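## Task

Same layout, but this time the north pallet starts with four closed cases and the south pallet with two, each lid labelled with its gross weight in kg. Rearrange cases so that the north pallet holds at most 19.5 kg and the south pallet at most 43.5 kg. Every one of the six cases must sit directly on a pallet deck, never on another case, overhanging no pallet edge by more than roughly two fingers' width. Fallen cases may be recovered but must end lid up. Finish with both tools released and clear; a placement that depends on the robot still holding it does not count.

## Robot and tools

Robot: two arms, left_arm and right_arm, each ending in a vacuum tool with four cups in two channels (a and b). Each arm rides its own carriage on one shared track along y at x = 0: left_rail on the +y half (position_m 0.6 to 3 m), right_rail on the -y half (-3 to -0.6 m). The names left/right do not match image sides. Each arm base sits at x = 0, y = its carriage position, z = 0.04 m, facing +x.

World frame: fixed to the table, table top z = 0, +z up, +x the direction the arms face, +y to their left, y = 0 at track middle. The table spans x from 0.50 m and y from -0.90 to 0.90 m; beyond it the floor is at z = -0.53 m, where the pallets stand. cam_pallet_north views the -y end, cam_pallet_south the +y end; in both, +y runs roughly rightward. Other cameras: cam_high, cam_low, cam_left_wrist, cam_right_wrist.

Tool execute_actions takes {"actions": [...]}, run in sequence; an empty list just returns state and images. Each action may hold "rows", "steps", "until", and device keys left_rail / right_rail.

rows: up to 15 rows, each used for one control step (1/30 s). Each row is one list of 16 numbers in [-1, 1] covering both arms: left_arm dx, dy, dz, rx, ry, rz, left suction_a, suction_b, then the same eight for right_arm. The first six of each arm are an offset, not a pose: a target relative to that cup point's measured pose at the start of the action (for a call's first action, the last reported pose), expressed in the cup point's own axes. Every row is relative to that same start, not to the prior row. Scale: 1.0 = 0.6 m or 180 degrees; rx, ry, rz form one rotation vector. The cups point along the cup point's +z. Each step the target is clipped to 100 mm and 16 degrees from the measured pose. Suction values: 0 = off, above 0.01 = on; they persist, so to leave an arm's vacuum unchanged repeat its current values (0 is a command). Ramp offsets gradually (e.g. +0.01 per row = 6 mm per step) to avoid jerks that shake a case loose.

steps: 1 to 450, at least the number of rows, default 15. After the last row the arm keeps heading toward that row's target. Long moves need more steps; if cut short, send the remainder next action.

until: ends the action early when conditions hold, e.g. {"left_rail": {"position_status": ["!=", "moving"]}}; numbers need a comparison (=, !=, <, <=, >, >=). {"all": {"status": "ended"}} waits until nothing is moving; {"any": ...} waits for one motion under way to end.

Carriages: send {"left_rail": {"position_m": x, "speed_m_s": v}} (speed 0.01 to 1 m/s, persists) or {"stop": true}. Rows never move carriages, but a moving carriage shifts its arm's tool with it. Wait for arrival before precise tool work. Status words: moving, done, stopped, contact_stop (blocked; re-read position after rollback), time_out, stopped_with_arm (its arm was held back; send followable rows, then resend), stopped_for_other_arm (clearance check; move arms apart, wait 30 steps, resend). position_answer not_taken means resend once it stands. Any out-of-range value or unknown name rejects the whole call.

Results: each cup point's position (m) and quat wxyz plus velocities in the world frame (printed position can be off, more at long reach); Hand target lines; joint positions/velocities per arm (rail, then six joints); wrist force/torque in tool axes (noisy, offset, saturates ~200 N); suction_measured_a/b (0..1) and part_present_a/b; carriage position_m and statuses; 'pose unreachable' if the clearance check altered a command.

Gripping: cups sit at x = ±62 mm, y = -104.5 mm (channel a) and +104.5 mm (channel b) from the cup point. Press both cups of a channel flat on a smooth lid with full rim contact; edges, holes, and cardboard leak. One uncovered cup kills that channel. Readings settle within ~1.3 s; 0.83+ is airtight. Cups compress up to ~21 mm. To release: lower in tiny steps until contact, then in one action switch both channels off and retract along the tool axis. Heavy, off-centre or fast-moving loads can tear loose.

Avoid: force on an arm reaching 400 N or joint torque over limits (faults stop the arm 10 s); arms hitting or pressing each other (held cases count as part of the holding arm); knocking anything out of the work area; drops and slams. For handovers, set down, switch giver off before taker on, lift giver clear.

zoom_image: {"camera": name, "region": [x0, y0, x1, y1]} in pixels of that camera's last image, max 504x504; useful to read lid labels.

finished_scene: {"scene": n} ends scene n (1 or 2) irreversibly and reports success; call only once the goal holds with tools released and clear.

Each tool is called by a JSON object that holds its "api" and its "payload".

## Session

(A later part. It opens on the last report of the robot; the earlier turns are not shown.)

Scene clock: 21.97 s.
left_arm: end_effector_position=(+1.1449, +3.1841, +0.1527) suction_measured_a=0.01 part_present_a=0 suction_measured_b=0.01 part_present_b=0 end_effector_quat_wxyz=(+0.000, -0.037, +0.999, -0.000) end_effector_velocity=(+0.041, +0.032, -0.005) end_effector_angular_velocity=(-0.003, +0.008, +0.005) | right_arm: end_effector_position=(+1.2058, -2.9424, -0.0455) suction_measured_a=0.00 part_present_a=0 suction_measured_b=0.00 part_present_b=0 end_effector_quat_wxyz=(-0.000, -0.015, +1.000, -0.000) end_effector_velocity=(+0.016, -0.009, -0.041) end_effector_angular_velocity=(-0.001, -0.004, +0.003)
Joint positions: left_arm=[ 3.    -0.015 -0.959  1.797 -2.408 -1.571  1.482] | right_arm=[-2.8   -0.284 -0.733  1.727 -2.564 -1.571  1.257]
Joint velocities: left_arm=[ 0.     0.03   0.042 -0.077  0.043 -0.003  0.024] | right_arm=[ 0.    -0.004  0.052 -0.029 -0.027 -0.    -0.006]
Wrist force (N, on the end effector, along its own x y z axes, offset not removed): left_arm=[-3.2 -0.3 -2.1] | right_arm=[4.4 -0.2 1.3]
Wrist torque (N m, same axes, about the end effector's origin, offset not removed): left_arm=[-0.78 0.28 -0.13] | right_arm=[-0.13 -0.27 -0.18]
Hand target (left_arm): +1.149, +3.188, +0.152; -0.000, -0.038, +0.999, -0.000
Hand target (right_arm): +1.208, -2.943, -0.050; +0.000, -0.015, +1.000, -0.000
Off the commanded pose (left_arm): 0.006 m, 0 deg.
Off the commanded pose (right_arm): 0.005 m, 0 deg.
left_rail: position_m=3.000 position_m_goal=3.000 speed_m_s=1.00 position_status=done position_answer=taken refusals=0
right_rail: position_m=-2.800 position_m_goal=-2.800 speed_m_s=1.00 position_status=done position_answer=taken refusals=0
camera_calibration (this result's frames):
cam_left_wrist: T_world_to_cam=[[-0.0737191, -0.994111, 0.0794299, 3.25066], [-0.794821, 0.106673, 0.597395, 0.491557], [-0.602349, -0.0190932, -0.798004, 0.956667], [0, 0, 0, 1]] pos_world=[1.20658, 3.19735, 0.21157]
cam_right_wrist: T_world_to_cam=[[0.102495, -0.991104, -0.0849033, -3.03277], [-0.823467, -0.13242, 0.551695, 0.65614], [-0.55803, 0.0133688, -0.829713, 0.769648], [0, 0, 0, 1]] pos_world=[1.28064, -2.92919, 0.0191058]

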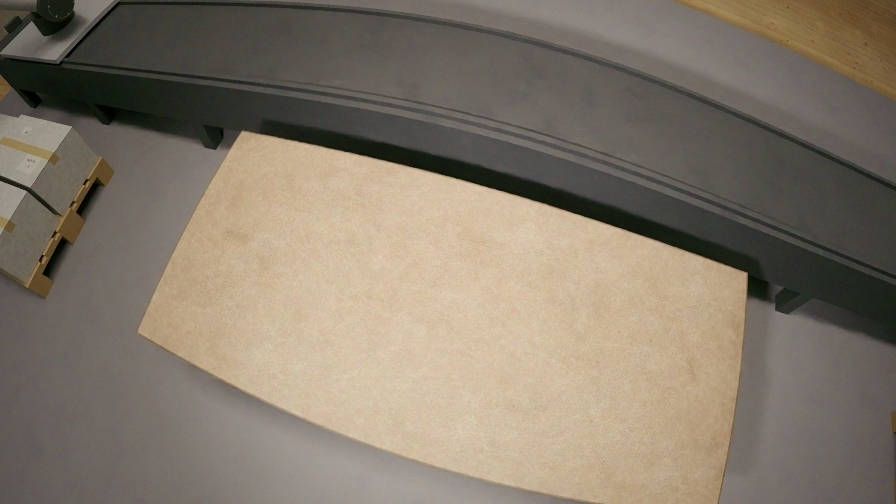

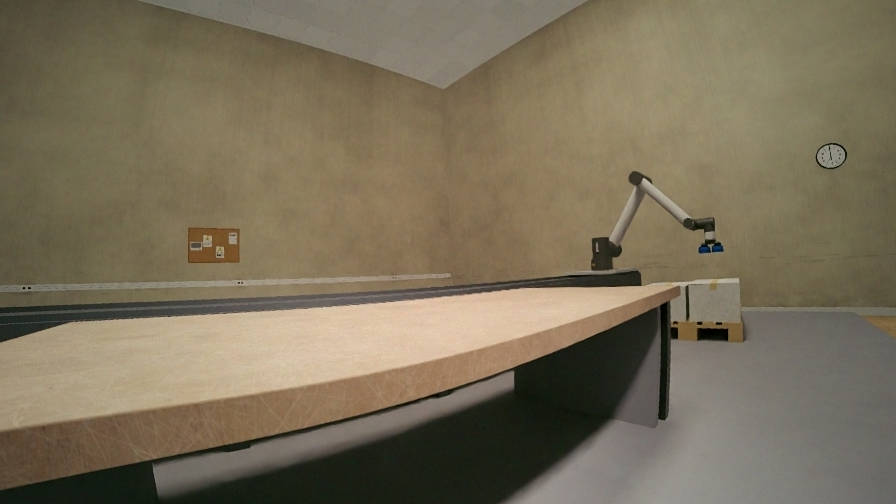

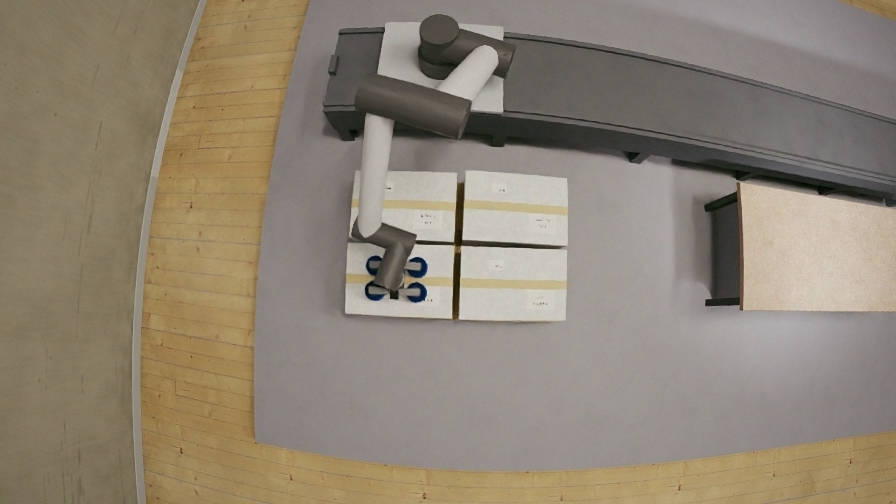

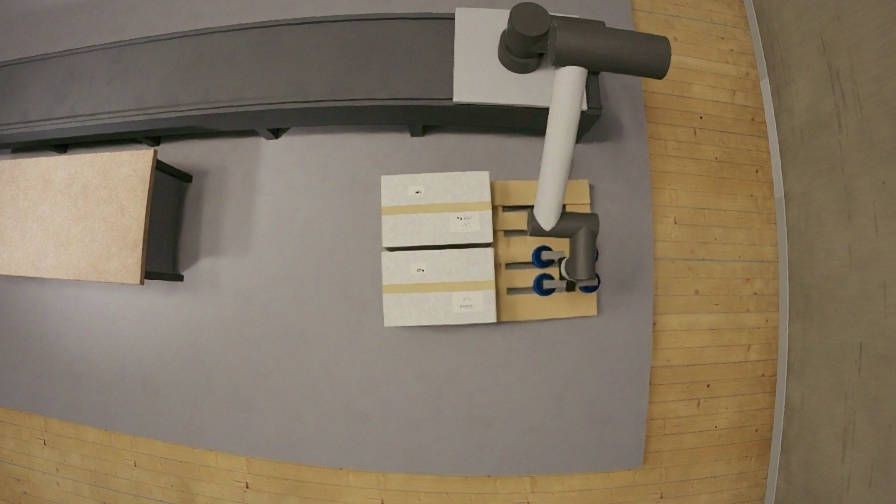

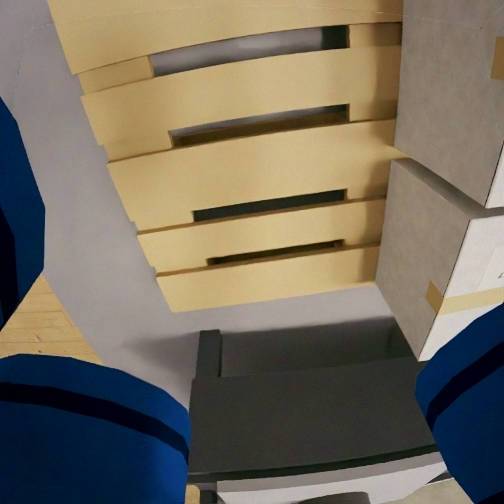

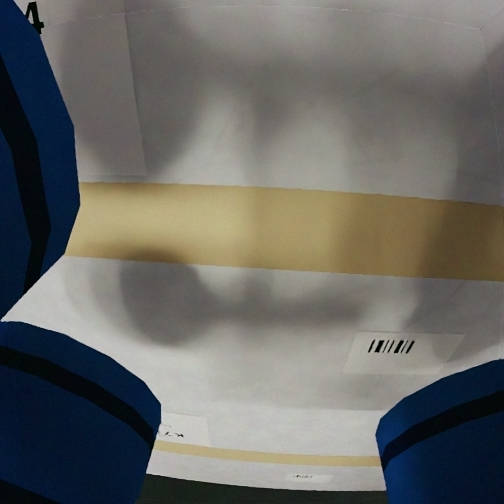

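{"api": "execute_actions", "payload": {"actions": [{"left_rail":{"position_m":1.6},"rows":[[0,0,-0.005,0,0,0,0,0,0,0.001,0.012,0,0,0,0,0],[0.005,-0.01,-0.015,0,0,0,0,0,0.001,0.002,0.02,0,0,0,0,0],[0.015,-0.03,-0.03,0,0,0,0,0,0.002,0.004,0.031,0,0,0,0,0],[0.03,-0.06,-0.05,0,0,0,0,0,0.003,0.006,0.044,0,0,0,0,0],[0.045,-0.095,-0.075,0,0,0,0,0,0.003,0.0073,0.057,0,0,0,0,0],[0.06,-0.13,-0.1,0,0,0,0,0,0.003,0.0073,0.07,0,0,0,0,0],[0.078,-0.165,-0.125,0,0,0,0,0,0.003,0.0073,0.083,0,0,0,0,0],[0.095,-0.2,-0.15,0,0,0,0,0,0.003,0.0073,0.095,0,0,0,0,0],[0.11,-0.235,-0.175,0,0,0,0,0,0.003,0.0073,0.106,0,0,0,1,1],[0.128,-0.27,-0.2,0,0,0,0,0,0.003,0.0073,0.116,0,0,0,1,1],[0.145,-0.305,-0.225,0,0,0,0,0,0.003,0.0073,0.125,0,0,0,1,1],[0.16,-0.34,-0.25,0,0,0,0,0,0.003,0.0073,0.132,0,0,0,1,1],[0.178,-0.375,-0.275,0,0,0,0,0,0.003,0.0073,0.138,0,0,0,1,1],[0.195,-0.41,-0.3,0,0,0,0,0,0.003,0.0073,0.141,0,0,0,1,1],[0.46,-1.0,-0.45,0,0,0,0,0,0.003,0.0073,0.1425,0,0,0,1,1]],"steps":28}]}}

Scene clock: 29.43 s.
left_arm: end_effector_position=(+1.0264, +2.2291, +0.3112) suction_measured_a=0.01 part_present_a=0 suction_measured_b=0.01 part_present_b=0 end_effector_quat_wxyz=(-0.000, -0.036, +0.999, -0.001) end_effector_velocity=(-0.163, -1.433, +0.157) end_effector_angular_velocity=(-0.002, -0.004, -0.005) | right_arm: end_effector_position=(+1.2040, -2.9381, -0.1303) suction_measured_a=0.96 part_present_a=1 suction_measured_b=0.96 part_present_b=1 end_effector_quat_wxyz=(+0.000, -0.015, +1.000, -0.000) end_effector_velocity=(+0.001, -0.000, -0.002) end_effector_angular_velocity=(-0.001, -0.001, -0.000)
Joint positions: left_arm=[ 2.36  -0.322 -1.204  1.926 -2.293 -1.573  1.177] | right_arm=[-2.8   -0.281 -0.649  1.72  -2.642 -1.571  1.261]
Joint velocities: left_arm=[-1.    -0.455 -0.23   0.074  0.151 -0.    -0.451] | right_arm=[ 0.     0.     0.003 -0.001 -0.003 -0.001 -0.   ]
Wrist force (N, on the end effector, along its own x y z axes, offset not removed): left_arm=[-0.5 -4.8 -0.3] | right_arm=[12.8 9.4 -72.4]
Wrist torque (N m, same axes, about the end effector's origin, offset not removed): left_arm=[-1.45 -0.06 -0.07] | right_arm=[2.32 -2.98 1.11]
Hand target (left_arm): +0.999, +2.101, +0.336; +0.000, -0.036, +0.999, -0.001
Hand target (right_arm): +1.204, -2.938, -0.131; -0.000, -0.015, +1.000, -0.000
Off the commanded pose (left_arm): 0.342 m, 0 deg; position clipped at the last step of the last action.
Off the commanded pose (right_arm): 0.001 m, 0 deg.
left_rail: position_m=2.360 position_m_goal=1.600 speed_m_s=1.00 position_status=moving position_answer=taken refusals=0
right_rail: position_m=-2.800 position_m_goal=-2.800 speed_m_s=1.00 position_status=done position_answer=taken refusals=0
camera_calibration (this result's frames):
cam_left_wrist: T_world_to_cam=[[-0.0765592, -0.993778, 0.08089, 2.28166], [-0.794299, 0.109827, 0.597517, 0.397001], [-0.602683, -0.0185054, -0.797766, 0.992587], [0, 0, 0, 1]] pos_world=[1.08824, 2.24223, 0.370074]
cam_right_wrist: T_world_to_cam=[[0.102501, -0.991118, -0.0847313, -3.03551], [-0.823733, -0.132323, 0.551321, 0.702592], [-0.557636, 0.0132851, -0.829979, 0.697449], [0, 0, 0, 1]] pos_world=[1.27881, -2.92484, -0.0656876]

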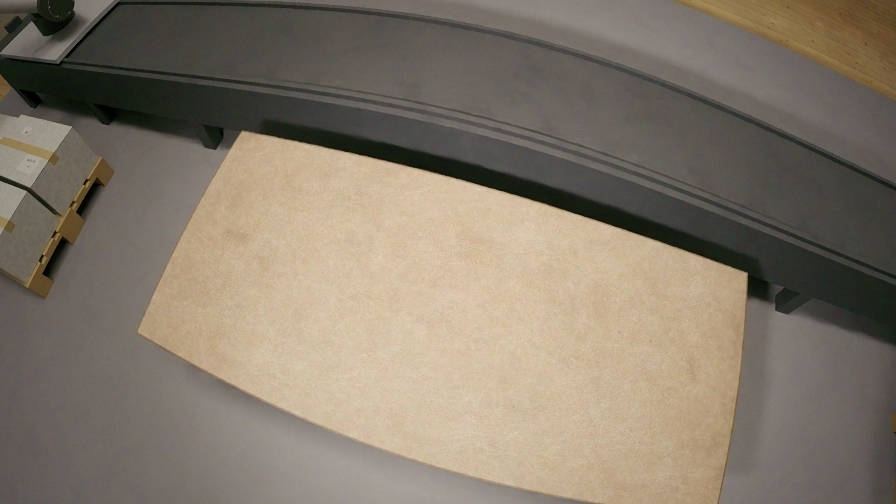

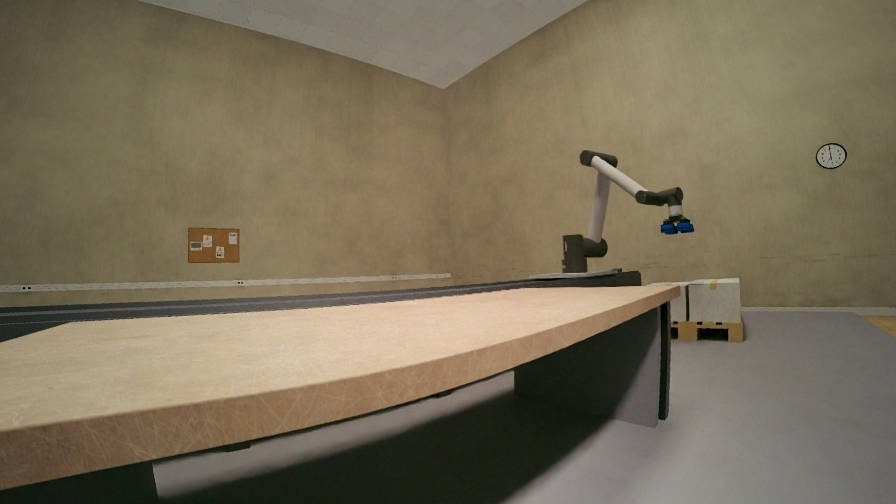

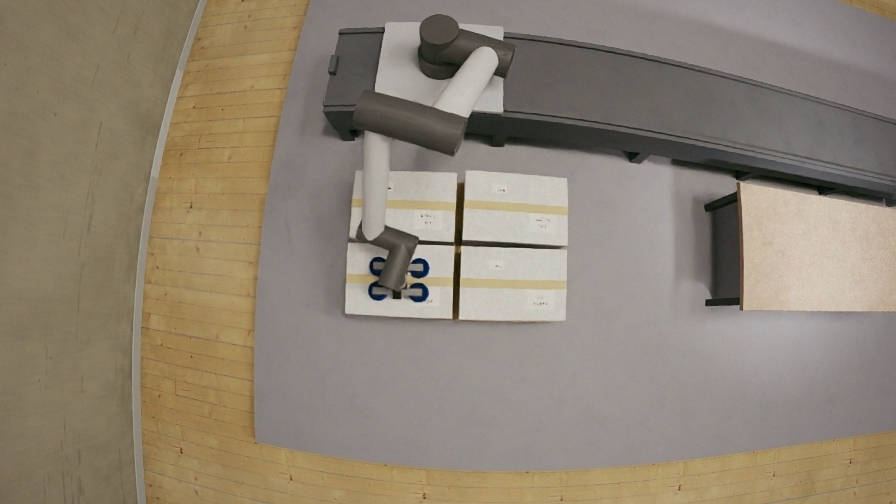

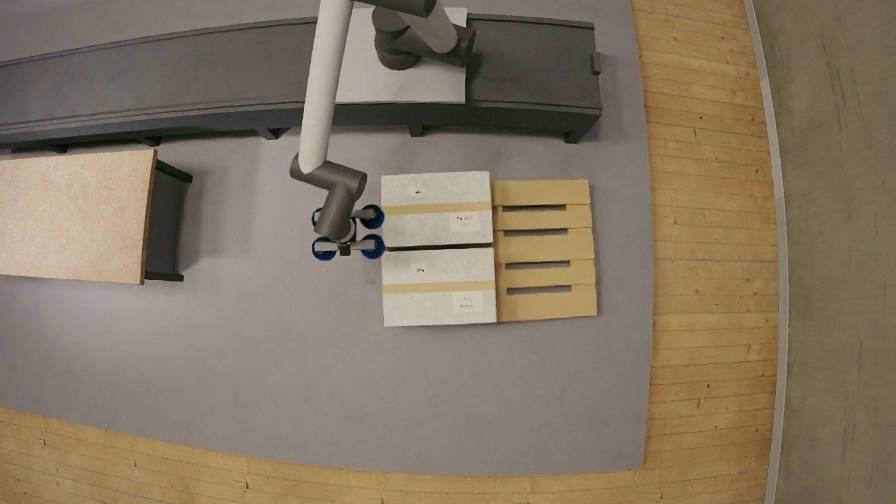

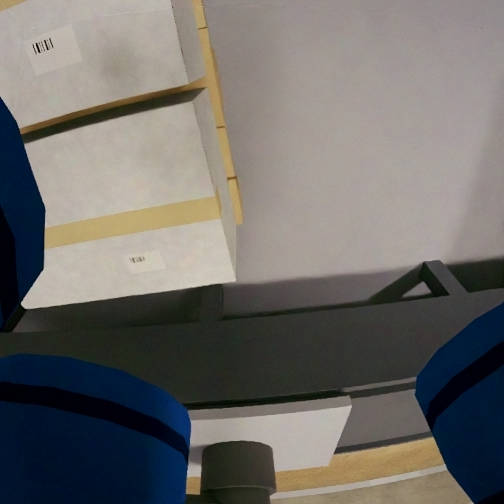

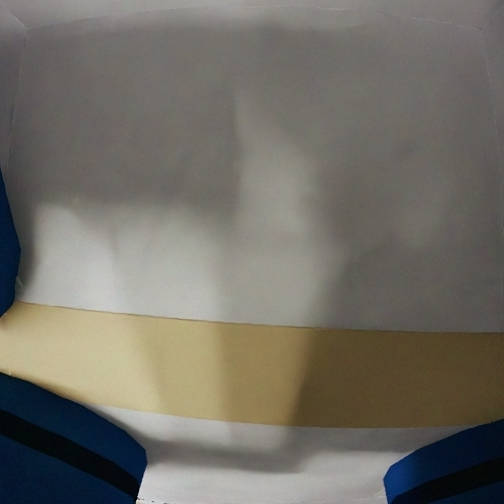

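{"api": "execute_actions", "payload": {"actions": []}}

Scene clock: 32.27 s.
left_arm: end_effector_position=(+0.9994, +1.4007, +0.3357) suction_measured_a=0.01 part_present_a=0 suction_measured_b=0.01 part_present_b=0 end_effector_quat_wxyz=(+0.000, -0.036, +0.999, -0.001) end_effector_velocity=(+0.000, +0.000, -0.000) end_effector_angular_velocity=(+0.000, +0.000, +0.000) | right_arm: end_effector_position=(+1.2038, -2.9380, -0.1310) suction_measured_a=0.96 part_present_a=1 suction_measured_b=0.96 part_present_b=1 end_effector_quat_wxyz=(-0.000, -0.015, +1.000, -0.000) end_effector_velocity=(-0.000, +0.000, -0.000) end_effector_angular_velocity=(+0.000, +0.000, -0.000)
Joint positions: left_arm=[ 1.6   -0.395 -1.239  1.936 -2.269 -1.573  1.104] | right_arm=[-2.8   -0.281 -0.649  1.72  -2.642 -1.571  1.26 ]
Joint velocities: left_arm=[ 0.  0.  0. -0.  0. -0. -0.] | right_arm=[ 0. -0.  0.  0.  0.  0. -0.]
Wrist force (N, on the end effector, along its own x y z axes, offset not removed): left_arm=[9.3 -0.9 3.3] | right_arm=[39.5 27.7 -138.3]
Wrist torque (N m, same axes, about the end effector's origin, offset not removed): left_arm=[-0.76 -1.37 -0.14] | right_arm=[13.31 -8.65 3.36]
Hand target (left_arm): +0.999, +1.401, +0.336; +0.000, -0.036, +0.999, -0.001
Hand target (right_arm): +1.204, -2.938, -0.131; -0.000, -0.015, +1.000, -0.000
Off the commanded pose (left_arm): 0.265 m, 0 deg; position clipped at the last step of the last action.
Off the commanded pose (right_arm): 0.000 m, 0 deg.
left_rail: position_m=1.600 position_m_goal=1.600 speed_m_s=1.00 position_status=done position_answer=taken refusals=0
right_rail: position_m=-2.800 position_m_goal=-2.800 speed_m_s=1.00 position_status=done position_answer=taken refusals=0
camera_calibration (this result's frames):
cam_left_wrist: T_world_to_cam=[[-0.0766899, -0.993751, 0.0810992, 1.45438], [-0.794588, 0.110048, 0.597092, 0.45198], [-0.602286, -0.0186495, -0.798063, 0.980419], [0, 0, 0, 1]] pos_world=[1.06117, 1.41384, 0.394612]
cam_right_wrist: T_world_to_cam=[[0.102516, -0.991101, -0.0849024, -3.03546], [-0.823473, -0.132437, 0.551681, 0.70226], [-0.558016, 0.0133585, -0.829723, 0.697461], [0, 0, 0, 1]] pos_world=[1.27867, -2.92476, -0.066442]

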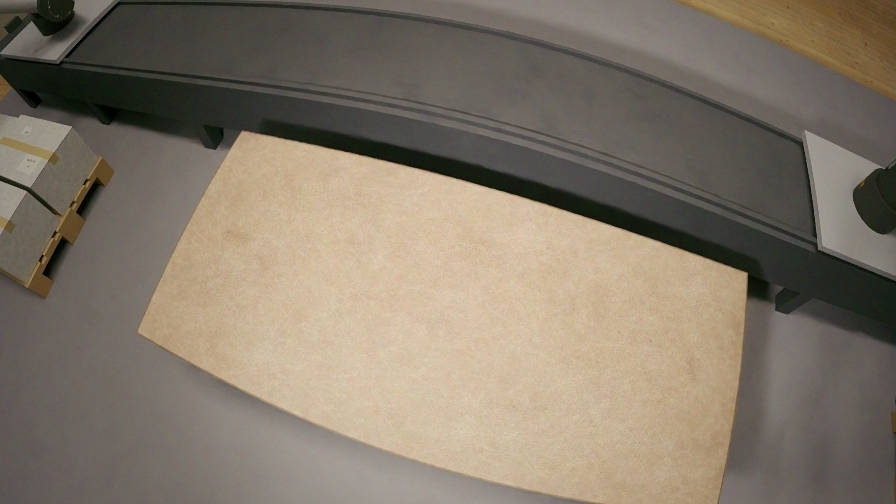

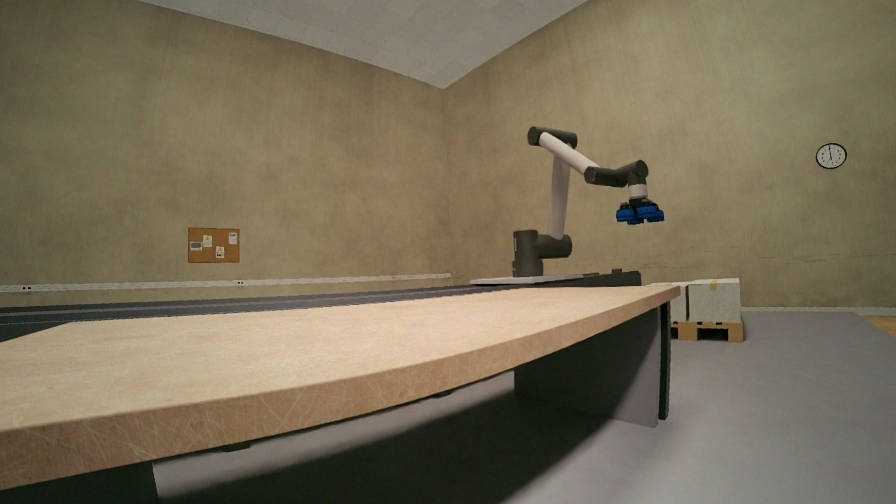

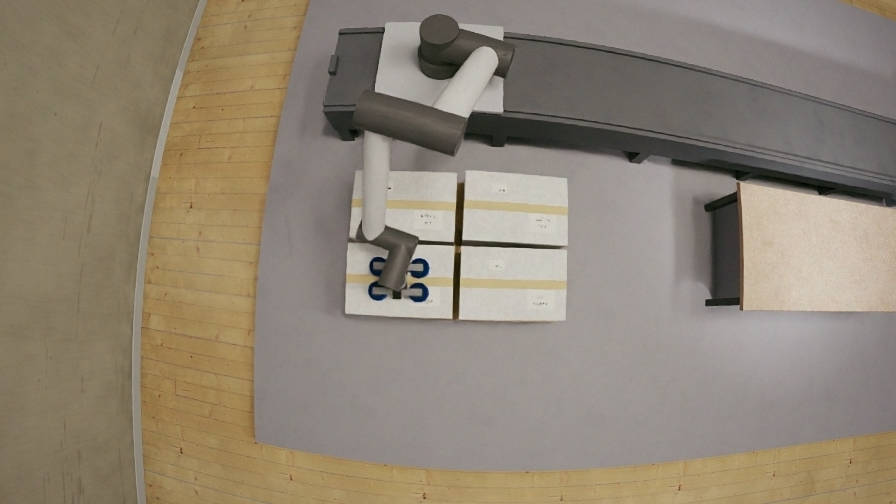

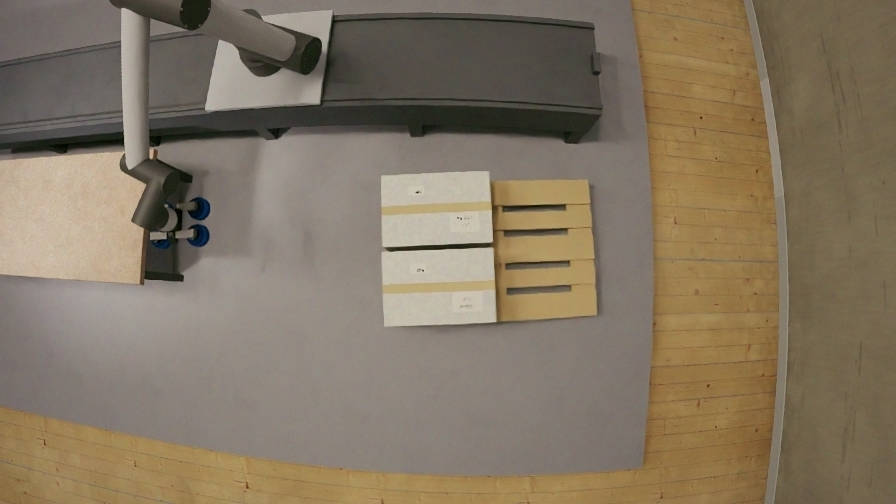

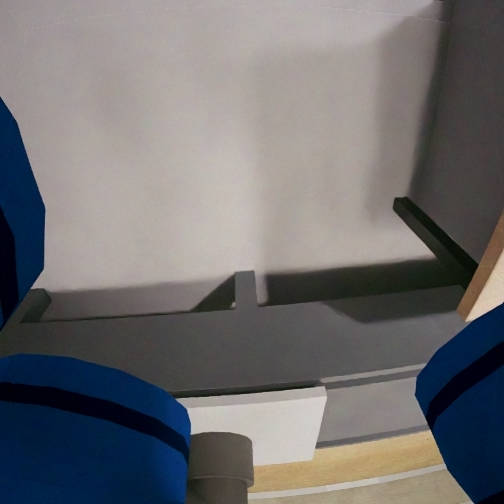

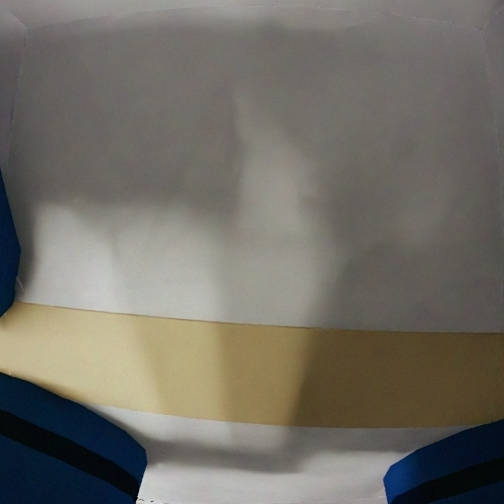

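{"api": "execute_actions", "payload": {"actions": [{"rows":[[0.003,-0.006,-0.002,0,0,0,0,0,0,0,-0.003,0,0,0,1,1],[0.007,-0.015,-0.004,0,0,0,0,0,0,0,-0.008,0,0,0,1,1],[0.012,-0.026,-0.006,0,0,0,0,0,0,0,-0.015,0,0,0,1,1],[0.018,-0.04,-0.009,0,0,0,0,0,0,0,-0.024,0,0,0,1,1],[0.026,-0.056,-0.012,0,0,0,0,0,0,0,-0.035,0,0,0,1,1],[0.034,-0.074,-0.016,0,0,0,0,0,0,0,-0.048,0,0,0,1,1],[0.043,-0.094,-0.02,0,0,0,0,0,0,0,-0.063,0,0,0,1,1],[0.052,-0.114,-0.024,0,0,0,0,0,0,0,-0.08,0,0,0,1,1],[0.061,-0.134,-0.028,0,0,0,0,0,0,0,-0.099,0,0,0,1,1],[0.07,-0.154,-0.032,0,0,0,0,0,0,0,-0.12,0,0,0,1,1],[0.079,-0.174,-0.036,0,0,0,0,0,0,0,-0.143,0,0,0,1,1],[0.088,-0.194,-0.04,0,0,0,0,0,0,0,-0.168,0,0,0,1,1],[0.097,-0.214,-0.044,0,0,0,0,0,0,0,-0.193,0,0,0,1,1],[0.106,-0.234,-0.048,0,0,0,0,0,0,0,-0.218,0,0,0,1,1],[0.115,-0.254,-0.052,0,0,0,0,0,0,0,-0.243,0,0,0,1,1]],"steps":15},{"rows":[[0.035,-0.08,-0.016,0,0,0,0,0,0,0,-0.09,0,0,0,1,1],[0.044,-0.10,-0.02,0,0,0,0,0,0,0,-0.115,0,0,0,1,1],[0.053,-0.12,-0.024,0,0,0,0,0,0,0,-0.14,0,0,0,1,1],[0.062,-0.14,-0.028,0,0,0,0,0,0,0,-0.165,0,0,0,1,1],[0.071,-0.16,-0.032,0,0,0,0,0,0,0,-0.19,0,0,0,1,1],[0.08,-0.18,-0.036,0,0,0,0,0,0,0,-0.215,0,0,0,1,1],[0.089,-0.2,-0.04,0,0,0,0,0,0,0,-0.24,0,0,0,1,1],[0.098,-0.22,-0.044,0,0,0,0,0,0,0,-0.265,0,0,0,1,1],[0.107,-0.24,-0.048,0,0,0,0,0,0,0,-0.29,0,0,0,1,1],[0.116,-0.26,-0.052,0,0,0,0,0,0,0,-0.315,0,0,0,1,1],[0.125,-0.28,-0.056,0,0,0,0,0,0,0,-0.34,0,0,0,1,1],[0.134,-0.3,-0.06,0,0,0,0,0,0,0,-0.365,0,0,0,1,1],[0.143,-0.32,-0.064,0,0,0,0,0,0,0,-0.39,0,0,0,1,1],[0.152,-0.34,-0.068,0,0,0,0,0,0,0,-0.415,0,0,0,1,1],[0.161,-0.36,-0.072,0,0,0,0,0,0,0,-0.44,0,0,0,1,1]],"steps":15},{"rows":[[0.035,-0.08,-0.016,0,0,0,0,0,0.002,0.004,-0.09,0,0,0,1,1],[0.043,-0.098,-0.02,0,0,0,0,0,0.005,0.011,-0.113,0,0,0,1,1],[0.05,-0.113,-0.023,0,0,0,0,0,0.009,0.021,-0.134,0,0,0,1,1],[0.056,-0.126,-0.026,0,0,0,0,0,0.015,0.034,-0.153,0,0,0,1,1],[0.06,-0.136,-0.028,0,0,0,0,0,0.022,0.05,-0.17,0,0,0,1,1],[0.063,-0.143,-0.03,0,0,0,0,0,0.03,0.069,-0.185,0,0,0,1,1],[0.065,-0.148,-0.03,0,0,0,0,0,0.04,0.091,-0.198,0,0,0,1,1],[0.066,-0.15,-0.03,0,0,0,0,0,0.05,0.116,-0.209,0,0,0,1,1],[0.066,-0.15,-0.03,0,0,0,0,0,0.06,0.141,-0.218,0,0,0,1,1],[0.066,-0.15,-0.03,0,0,0,0,0,0.07,0.166,-0.225,0,0,0,1,1],[0.066,-0.15,-0.03,0,0,0,0,0,0.08,0.191,-0.23,0,0,0,1,1],[0.066,-0.15,-0.03,0,0,0,0,0,0.09,0.216,-0.233,0,0,0,1,1],[0.066,-0.15,-0.03,0,0,0,0,0,0.10,0.241,-0.235,0,0,0,1,1],[0.066,-0.15,-0.03,0,0,0,0,0,0.11,0.266,-0.235,0,0,0,1,1],[0.066,-0.15,-0.03,0,0,0,0,0,0.12,0.291,-0.235,0,0,0,1,1]],"steps":15},{"rows":[[0,0,0,0,0,0,0,0,0.036,0.09,0,0,0,-0.001,1,1],[0,0,0,0,0,0,0,0,0.046,0.115,0,0,0,-0.002,1,1],[0,0,0,0,0,0,0,0,0.056,0.14,0,0,0,-0.003,1,1],[0,0,0,0,0,0,0,0,0.066,0.165,0,0,0,-0.004,1,1],[0,0,0,0,0,0,0,0,0.076,0.19,0,0,0,-0.005,1,1],[0,0,0,0,0,0,0,0,0.086,0.215,0,0,0,-0.006,1,1],[0,0,0,0,0,0,0,0,0.096,0.24,0,0,0,-0.007,1,1],[0,0,0,0,0,0,0,0,0.106,0.265,0,0,0,-0.008,1,1],[0,0,0,0,0,0,0,0,0.116,0.29,0,0,0,-0.009,1,1],[0,0,0,0,0,0,0,0,0.126,0.315,0,0,0,-0.01,1,1],[0,0,0,0,0,0,0,0,0.136,0.34,0,0,0,-0.011,1,1],[0,0,0,0,0,0,0,0,0.146,0.365,0,0,0,-0.012,1,1],[0,0,0,0,0,0,0,0,0.156,0.39,0,0,0,-0.013,1,1],[0,0,0,0,0,0,0,0,0.166,0.415,0,0,0,-0.014,1,1],[0,0,0,0,0,0,0,0,0.176,0.44,0,0,0,-0.014,1,1]],"steps":15},{"rows":[[0,0,0,0,0,0,0,0,0.036,0.09,0,0,0,0,1,1],[0,0,0,0,0,0,0,0,0.046,0.115,0,0,0,0,1,1],[0,0,0,0,0,0,0,0,0.056,0.14,0,0,0,0,1,1],[0,0,0,0,0,0,0,0,0.066,0.165,0,0,0,0,1,1],[0,0,0,0,0,0,0,0,0.075,0.188,0,0,0,0,1,1],[0,0,0,0,0,0,0,0,0.084,0.209,0,0,0,0,1,1],[0,0,0,0,0,0,0,0,0.091,0.228,0,0,0,0,1,1],[0,0,0,0,0,0,0,0,0.098,0.245,0,0,0,0,1,1],[0,0,0,0,0,0,0,0,0.104,0.26,0,0,0,0,1,1],[0,0,0,0,0,0,0,0,0.109,0.273,0,0,0,0,1,1],[0,0,0,0,0,0,0,0,0.113,0.284,0,0,0,0,1,1],[0,0,0,0,0,0,0,0,0.117,0.292,0,0,0,0,1,1],[0,0,0,0,0,0,0,0,0.119,0.297,0,0,0,0,1,1],[0,0,0,0,0,0,0,0,0.12,0.3,0,0,0,0,1,1],[0,0,0,0,0,0,0,0,0.12,0.3,0,0,0,0,1,1]],"steps":20}]}}

Scene clock: 43.23 s.
left_arm: end_effector_position=(+0.8693, +1.0514, +0.4057) suction_measured_a=0.01 part_present_a=0 suction_measured_b=0.01 part_present_b=0 end_effector_quat_wxyz=(-0.000, -0.034, +0.999, -0.002) end_effector_velocity=(+0.000, -0.000, -0.000) end_effector_angular_velocity=(+0.000, +0.000, -0.000) | right_arm: end_effector_position=(+0.9958, -2.4768, +0.2662) suction_measured_a=0.96 part_present_a=1 suction_measured_b=0.96 part_present_b=1 end_effector_quat_wxyz=(+0.001, -0.032, +0.999, +0.001) end_effector_velocity=(-0.017, +0.043, +0.001) end_effector_angular_velocity=(-0.003, -0.001, -0.004)
Joint positions: left_arm=[ 1.6   -0.759 -1.282  1.879 -2.17  -1.574  0.744] | right_arm=[-2.8    0.12  -1.156  1.933 -2.351 -1.57   1.627]
Joint velocities: left_arm=[ 0. -0.  0.  0.  0.  0.  0.] | right_arm=[ 0.     0.045 -0.004  0.005 -0.002 -0.003  0.048]
Wrist force (N, on the end effector, along its own x y z axes, offset not removed): left_arm=[3.0 -6.7 -3.3] | right_arm=[6.1 3.8 -44.2]
Wrist torque (N m, same axes, about the end effector's origin, offset not removed): left_arm=[-1.46 -0.48 -0.22] | right_arm=[-3.79 -0.50 -0.13]
Hand target (left_arm): +0.869, +1.051, +0.406; -0.000, -0.034, +0.999, -0.002
Hand target (right_arm): +0.994, -2.472, +0.266; +0.002, -0.032, +0.999, +0.000
Off the commanded pose (left_arm): 0.000 m, 0 deg.
Off the commanded pose (right_arm): 0.005 m, 0 deg.
left_rail: position_m=1.600 position_m_goal=1.600 speed_m_s=1.00 position_status=done position_answer=taken refusals=0
right_rail: position_m=-2.800 position_m_goal=-2.800 speed_m_s=1.00 position_status=done position_answer=taken refusals=0
camera_calibration (this result's frames):
cam_left_wrist: T_world_to_cam=[[-0.0800899, -0.993317, 0.0831101, 1.09326], [-0.794116, 0.113978, 0.596983, 0.340759], [-0.602466, -0.0181868, -0.797937, 0.95106], [0, 0, 0, 1]] pos_world=[0.931142, 1.06441, 0.464599]
cam_right_wrist: T_world_to_cam=[[0.136911, -0.986847, -0.0859505, -2.54677], [-0.820135, -0.161587, 0.54888, 0.298095], [-0.555549, -0.0046565, -0.831471, 0.8582], [0, 0, 0, 1]] pos_world=[1.06993, -2.46111, 0.331054]

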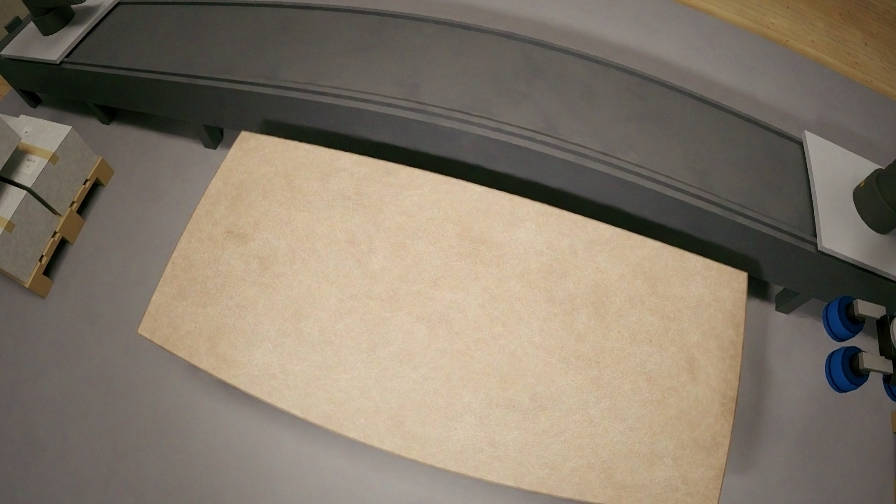

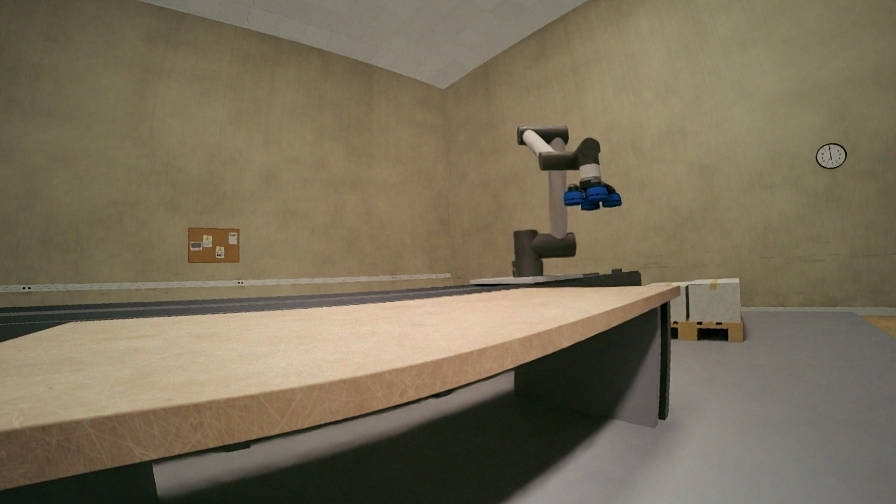

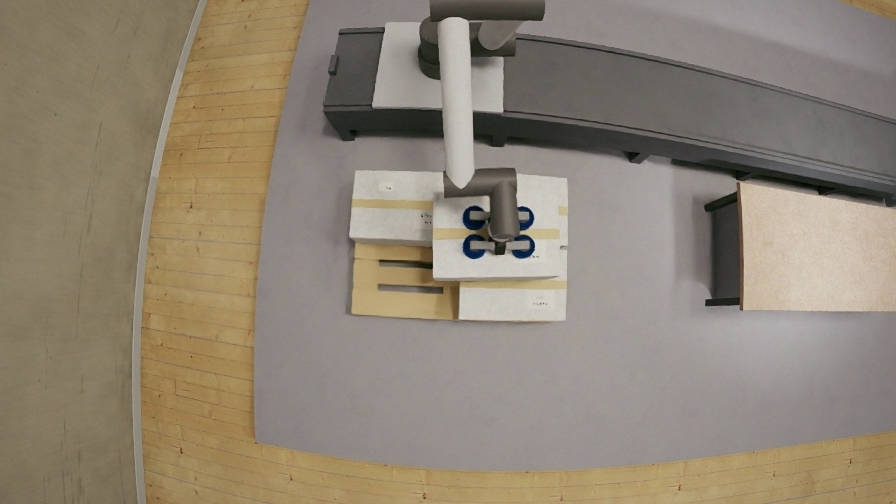

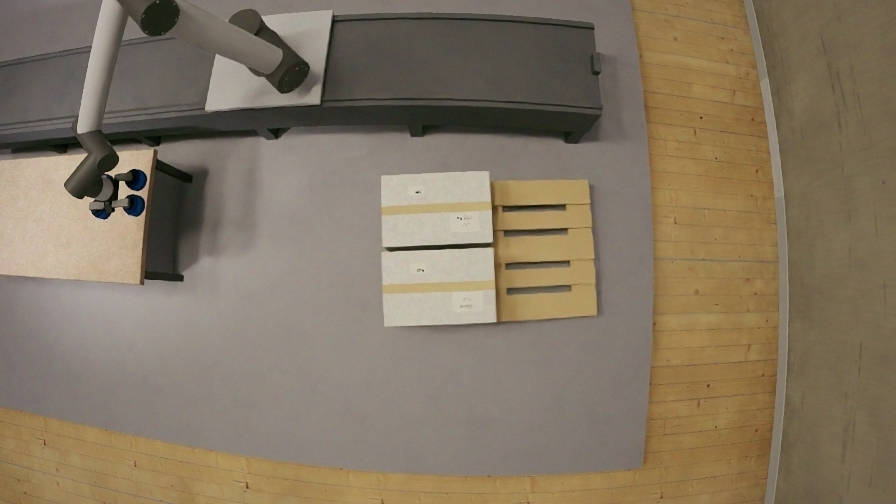

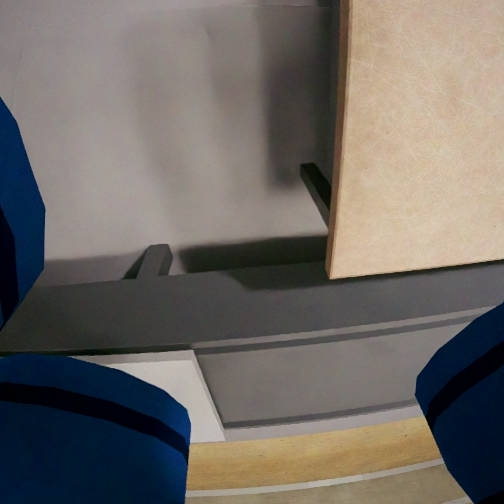

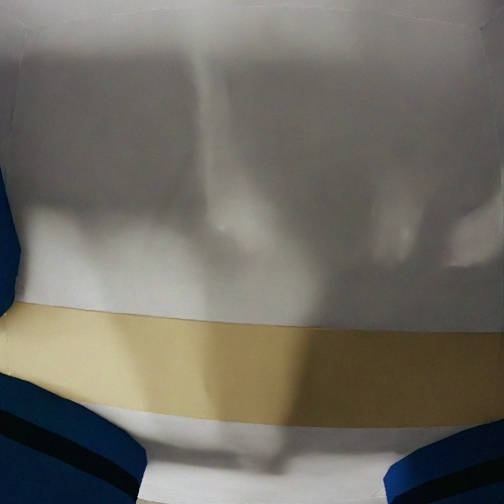

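{"api": "execute_actions", "payload": {"actions": [{"rows":[[-0.001,-0.006,0,0,0,0,0,0,0.004,0.012,-0.004,0,0,0,1,1],[-0.003,-0.018,0,0,0,0,0,0,0.009,0.022,-0.01,0,0,0,1,1],[-0.005,-0.035,0,0,0,0,0,0,0.016,0.036,-0.018,0,0,-0.001,1,1],[-0.008,-0.057,0,0,0,0,0,0,0.025,0.054,-0.028,0,0,-0.001,1,1],[-0.012,-0.083,0,0,0,0,0,0,0.036,0.075,-0.039,0,0,-0.001,1,1],[-0.016,-0.112,0,0,0,0,0,0,0.048,0.098,-0.05,0,0,-0.002,1,1],[-0.021,-0.142,0,0,0,-0.001,0,0,0.061,0.122,-0.06,0,0,-0.002,1,1],[-0.025,-0.172,0,0,0,-0.001,0,0,0.074,0.146,-0.068,0,0,-0.002,1,1],[-0.03,-0.201,0,0,0,-0.001,0,0,0.087,0.169,-0.074,0,0,-0.003,1,1],[-0.034,-0.228,0,0,0,-0.001,0,0,0.098,0.19,-0.078,0,0.001,-0.003,1,1],[-0.037,-0.252,0,-0.001,0,-0.002,0,0,0.108,0.209,-0.08,0,0.001,-0.003,1,1],[-0.04,-0.272,0,-0.001,0,-0.002,0,0,0.117,0.225,-0.08,0,0.001,-0.003,1,1],[-0.043,-0.288,0,-0.001,0,-0.002,0,0,0.124,0.238,-0.08,0,0.001,-0.003,1,1],[-0.044,-0.299,0,-0.001,0,-0.002,0,0,0.128,0.246,-0.08,0,0.001,-0.003,1,1],[-0.045,-0.305,0,-0.001,0,-0.002,0,0,0.13,0.25,-0.08,0,0.001,-0.003,1,1]],"steps":22,"right_rail":{"position_m":-0.6},"left_rail":{"position_m":1.8}}]}}

Scene clock: 46.20 s.
left_arm: end_effector_position=(+0.9058, +1.0774, +0.4065) suction_measured_a=0.01 part_present_a=0 suction_measured_b=0.01 part_present_b=0 end_effector_quat_wxyz=(+0.000, -0.037, +0.999, -0.001) end_effector_velocity=(+0.024, -0.061, -0.001) end_effector_angular_velocity=(+0.007, +0.004, +0.003) | right_arm: end_effector_position=(+0.9107, -1.8967, +0.3136) suction_measured_a=0.96 part_present_a=1 suction_measured_b=0.96 part_present_b=1 end_effector_quat_wxyz=(-0.000, -0.037, +0.999, +0.001) end_effector_velocity=(-0.023, +1.043, +0.007) end_effector_angular_velocity=(-0.004, +0.001, -0.003)
Joint positions: left_arm=[ 1.8   -0.848 -1.149  1.679 -2.102 -1.572  0.649] | right_arm=[-2.36   0.272 -1.219  1.944 -2.297 -1.569  1.769]
Joint velocities: left_arm=[ 0.    -0.02   0.06  -0.094  0.042  0.001 -0.023] | right_arm=[ 1.     0.049 -0.006 -0.004  0.012 -0.004  0.052]
Wrist force (N, on the end effector, along its own x y z axes, offset not removed): left_arm=[-1.2 -10.9 2.9] | right_arm=[7.0 5.4 -45.6]
Wrist torque (N m, same axes, about the end effector's origin, offset not removed): left_arm=[-1.77 -0.05 -0.02] | right_arm=[-3.58 -0.47 -0.07]
Hand target (left_arm): +0.908, +1.071, +0.407; -0.000, -0.037, +0.999, -0.001
Hand target (right_arm): +0.908, -1.832, +0.314; -0.000, -0.037, +0.999, +0.001
Off the commanded pose (left_arm): 0.007 m, 0 deg.
Off the commanded pose (right_arm): 0.005 m, 0 deg.
left_rail: position_m=1.800 position_m_goal=1.800 speed_m_s=1.00 position_status=done position_answer=taken refusals=0
right_rail: position_m=-2.360 position_m_goal=-0.600 speed_m_s=1.00 position_status=moving position_answer=taken refusals=0
camera_calibration (this result's frames):
cam_left_wrist: T_world_to_cam=[[-0.0743188, -0.993965, 0.0806914, 1.11842], [-0.794943, 0.107904, 0.597012, 0.37352], [-0.602115, -0.0197759, -0.798164, 0.975624], [0, 0, 0, 1]] pos_world=[0.967485, 1.09066, 0.465465]
cam_right_wrist: T_world_to_cam=[[0.146584, -0.985353, -0.0871324, -1.9642], [-0.81678, -0.170253, 0.551257, 0.275797], [-0.558017, -0.00963725, -0.829773, 0.845305], [0, 0, 0, 1]] pos_world=[0.98488, -1.88033, 0.37823]

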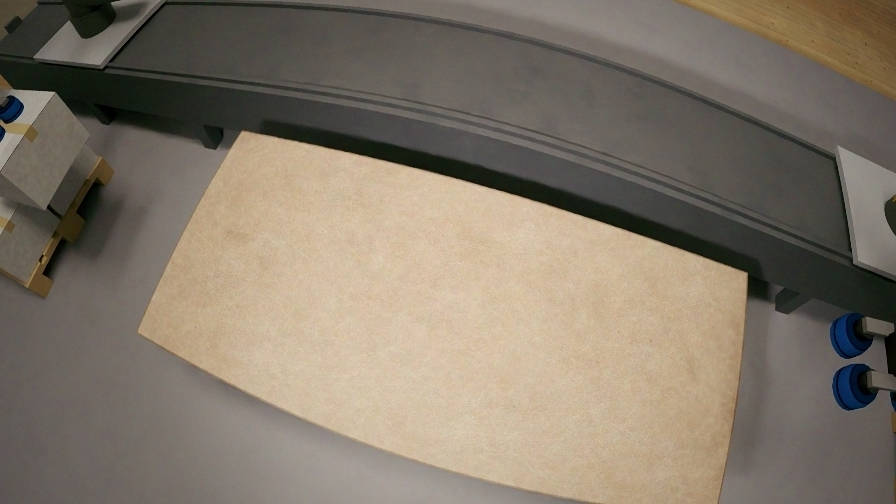

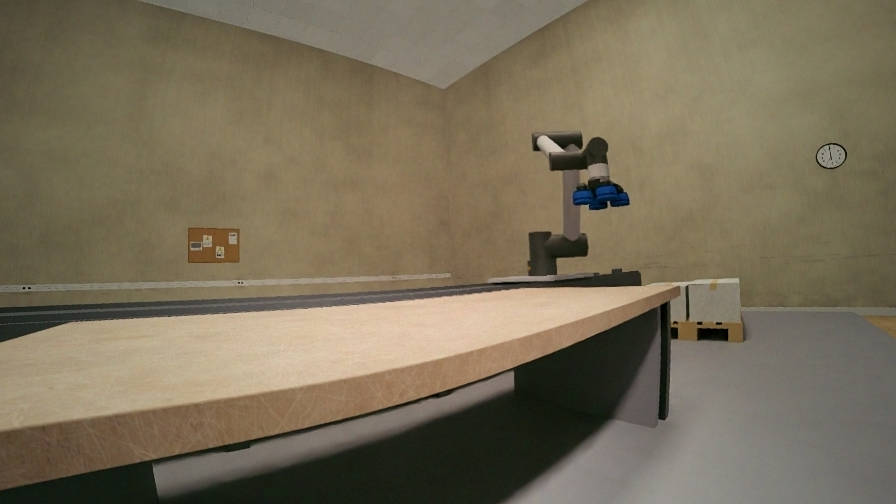

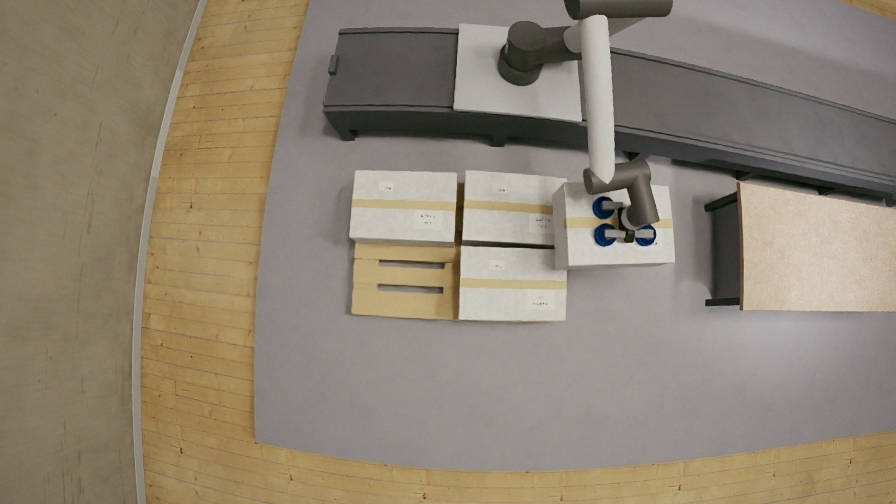

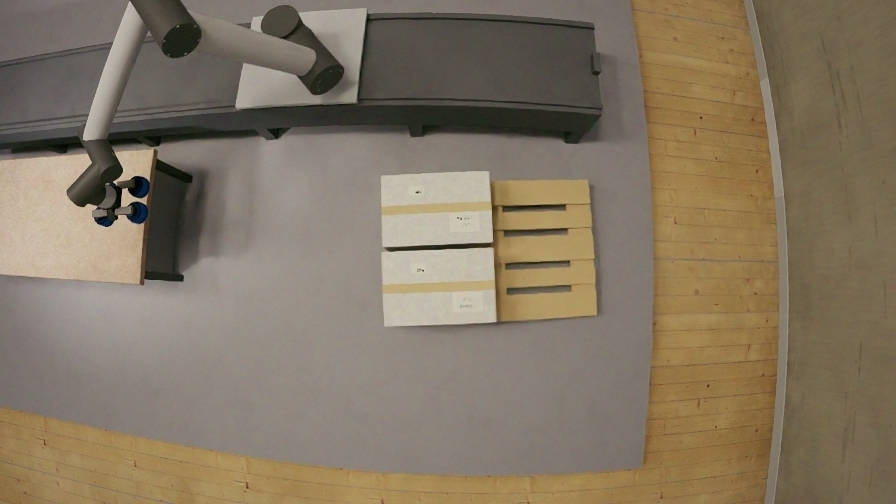

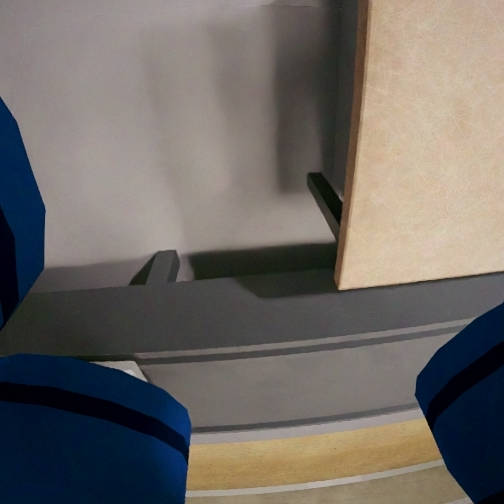

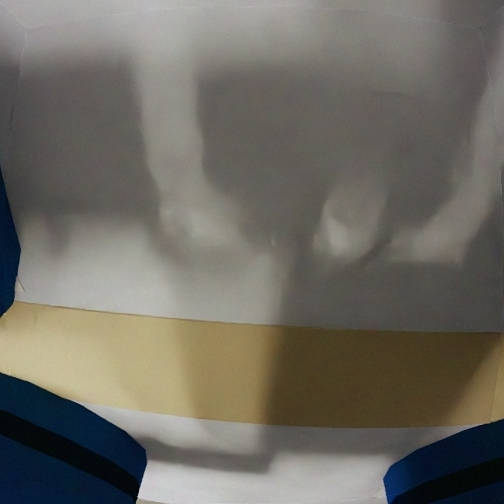

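{"api": "zoom_image", "payload": {"camera": "cam_pallet_north", "region": [330, 150, 610, 345]}}

Region (330, 150, 610, 345) of cam_pallet_north's 896x504 image, scaled by 1.800, with more detail than that image has; it fills the top 351 rows of this view, and the rest is white.

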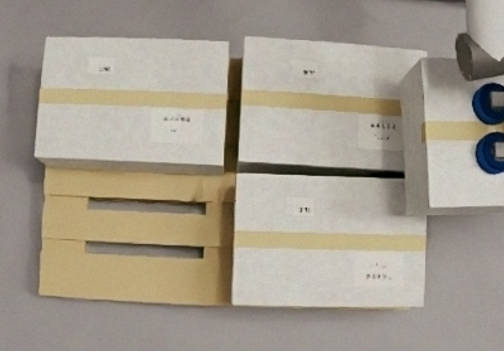

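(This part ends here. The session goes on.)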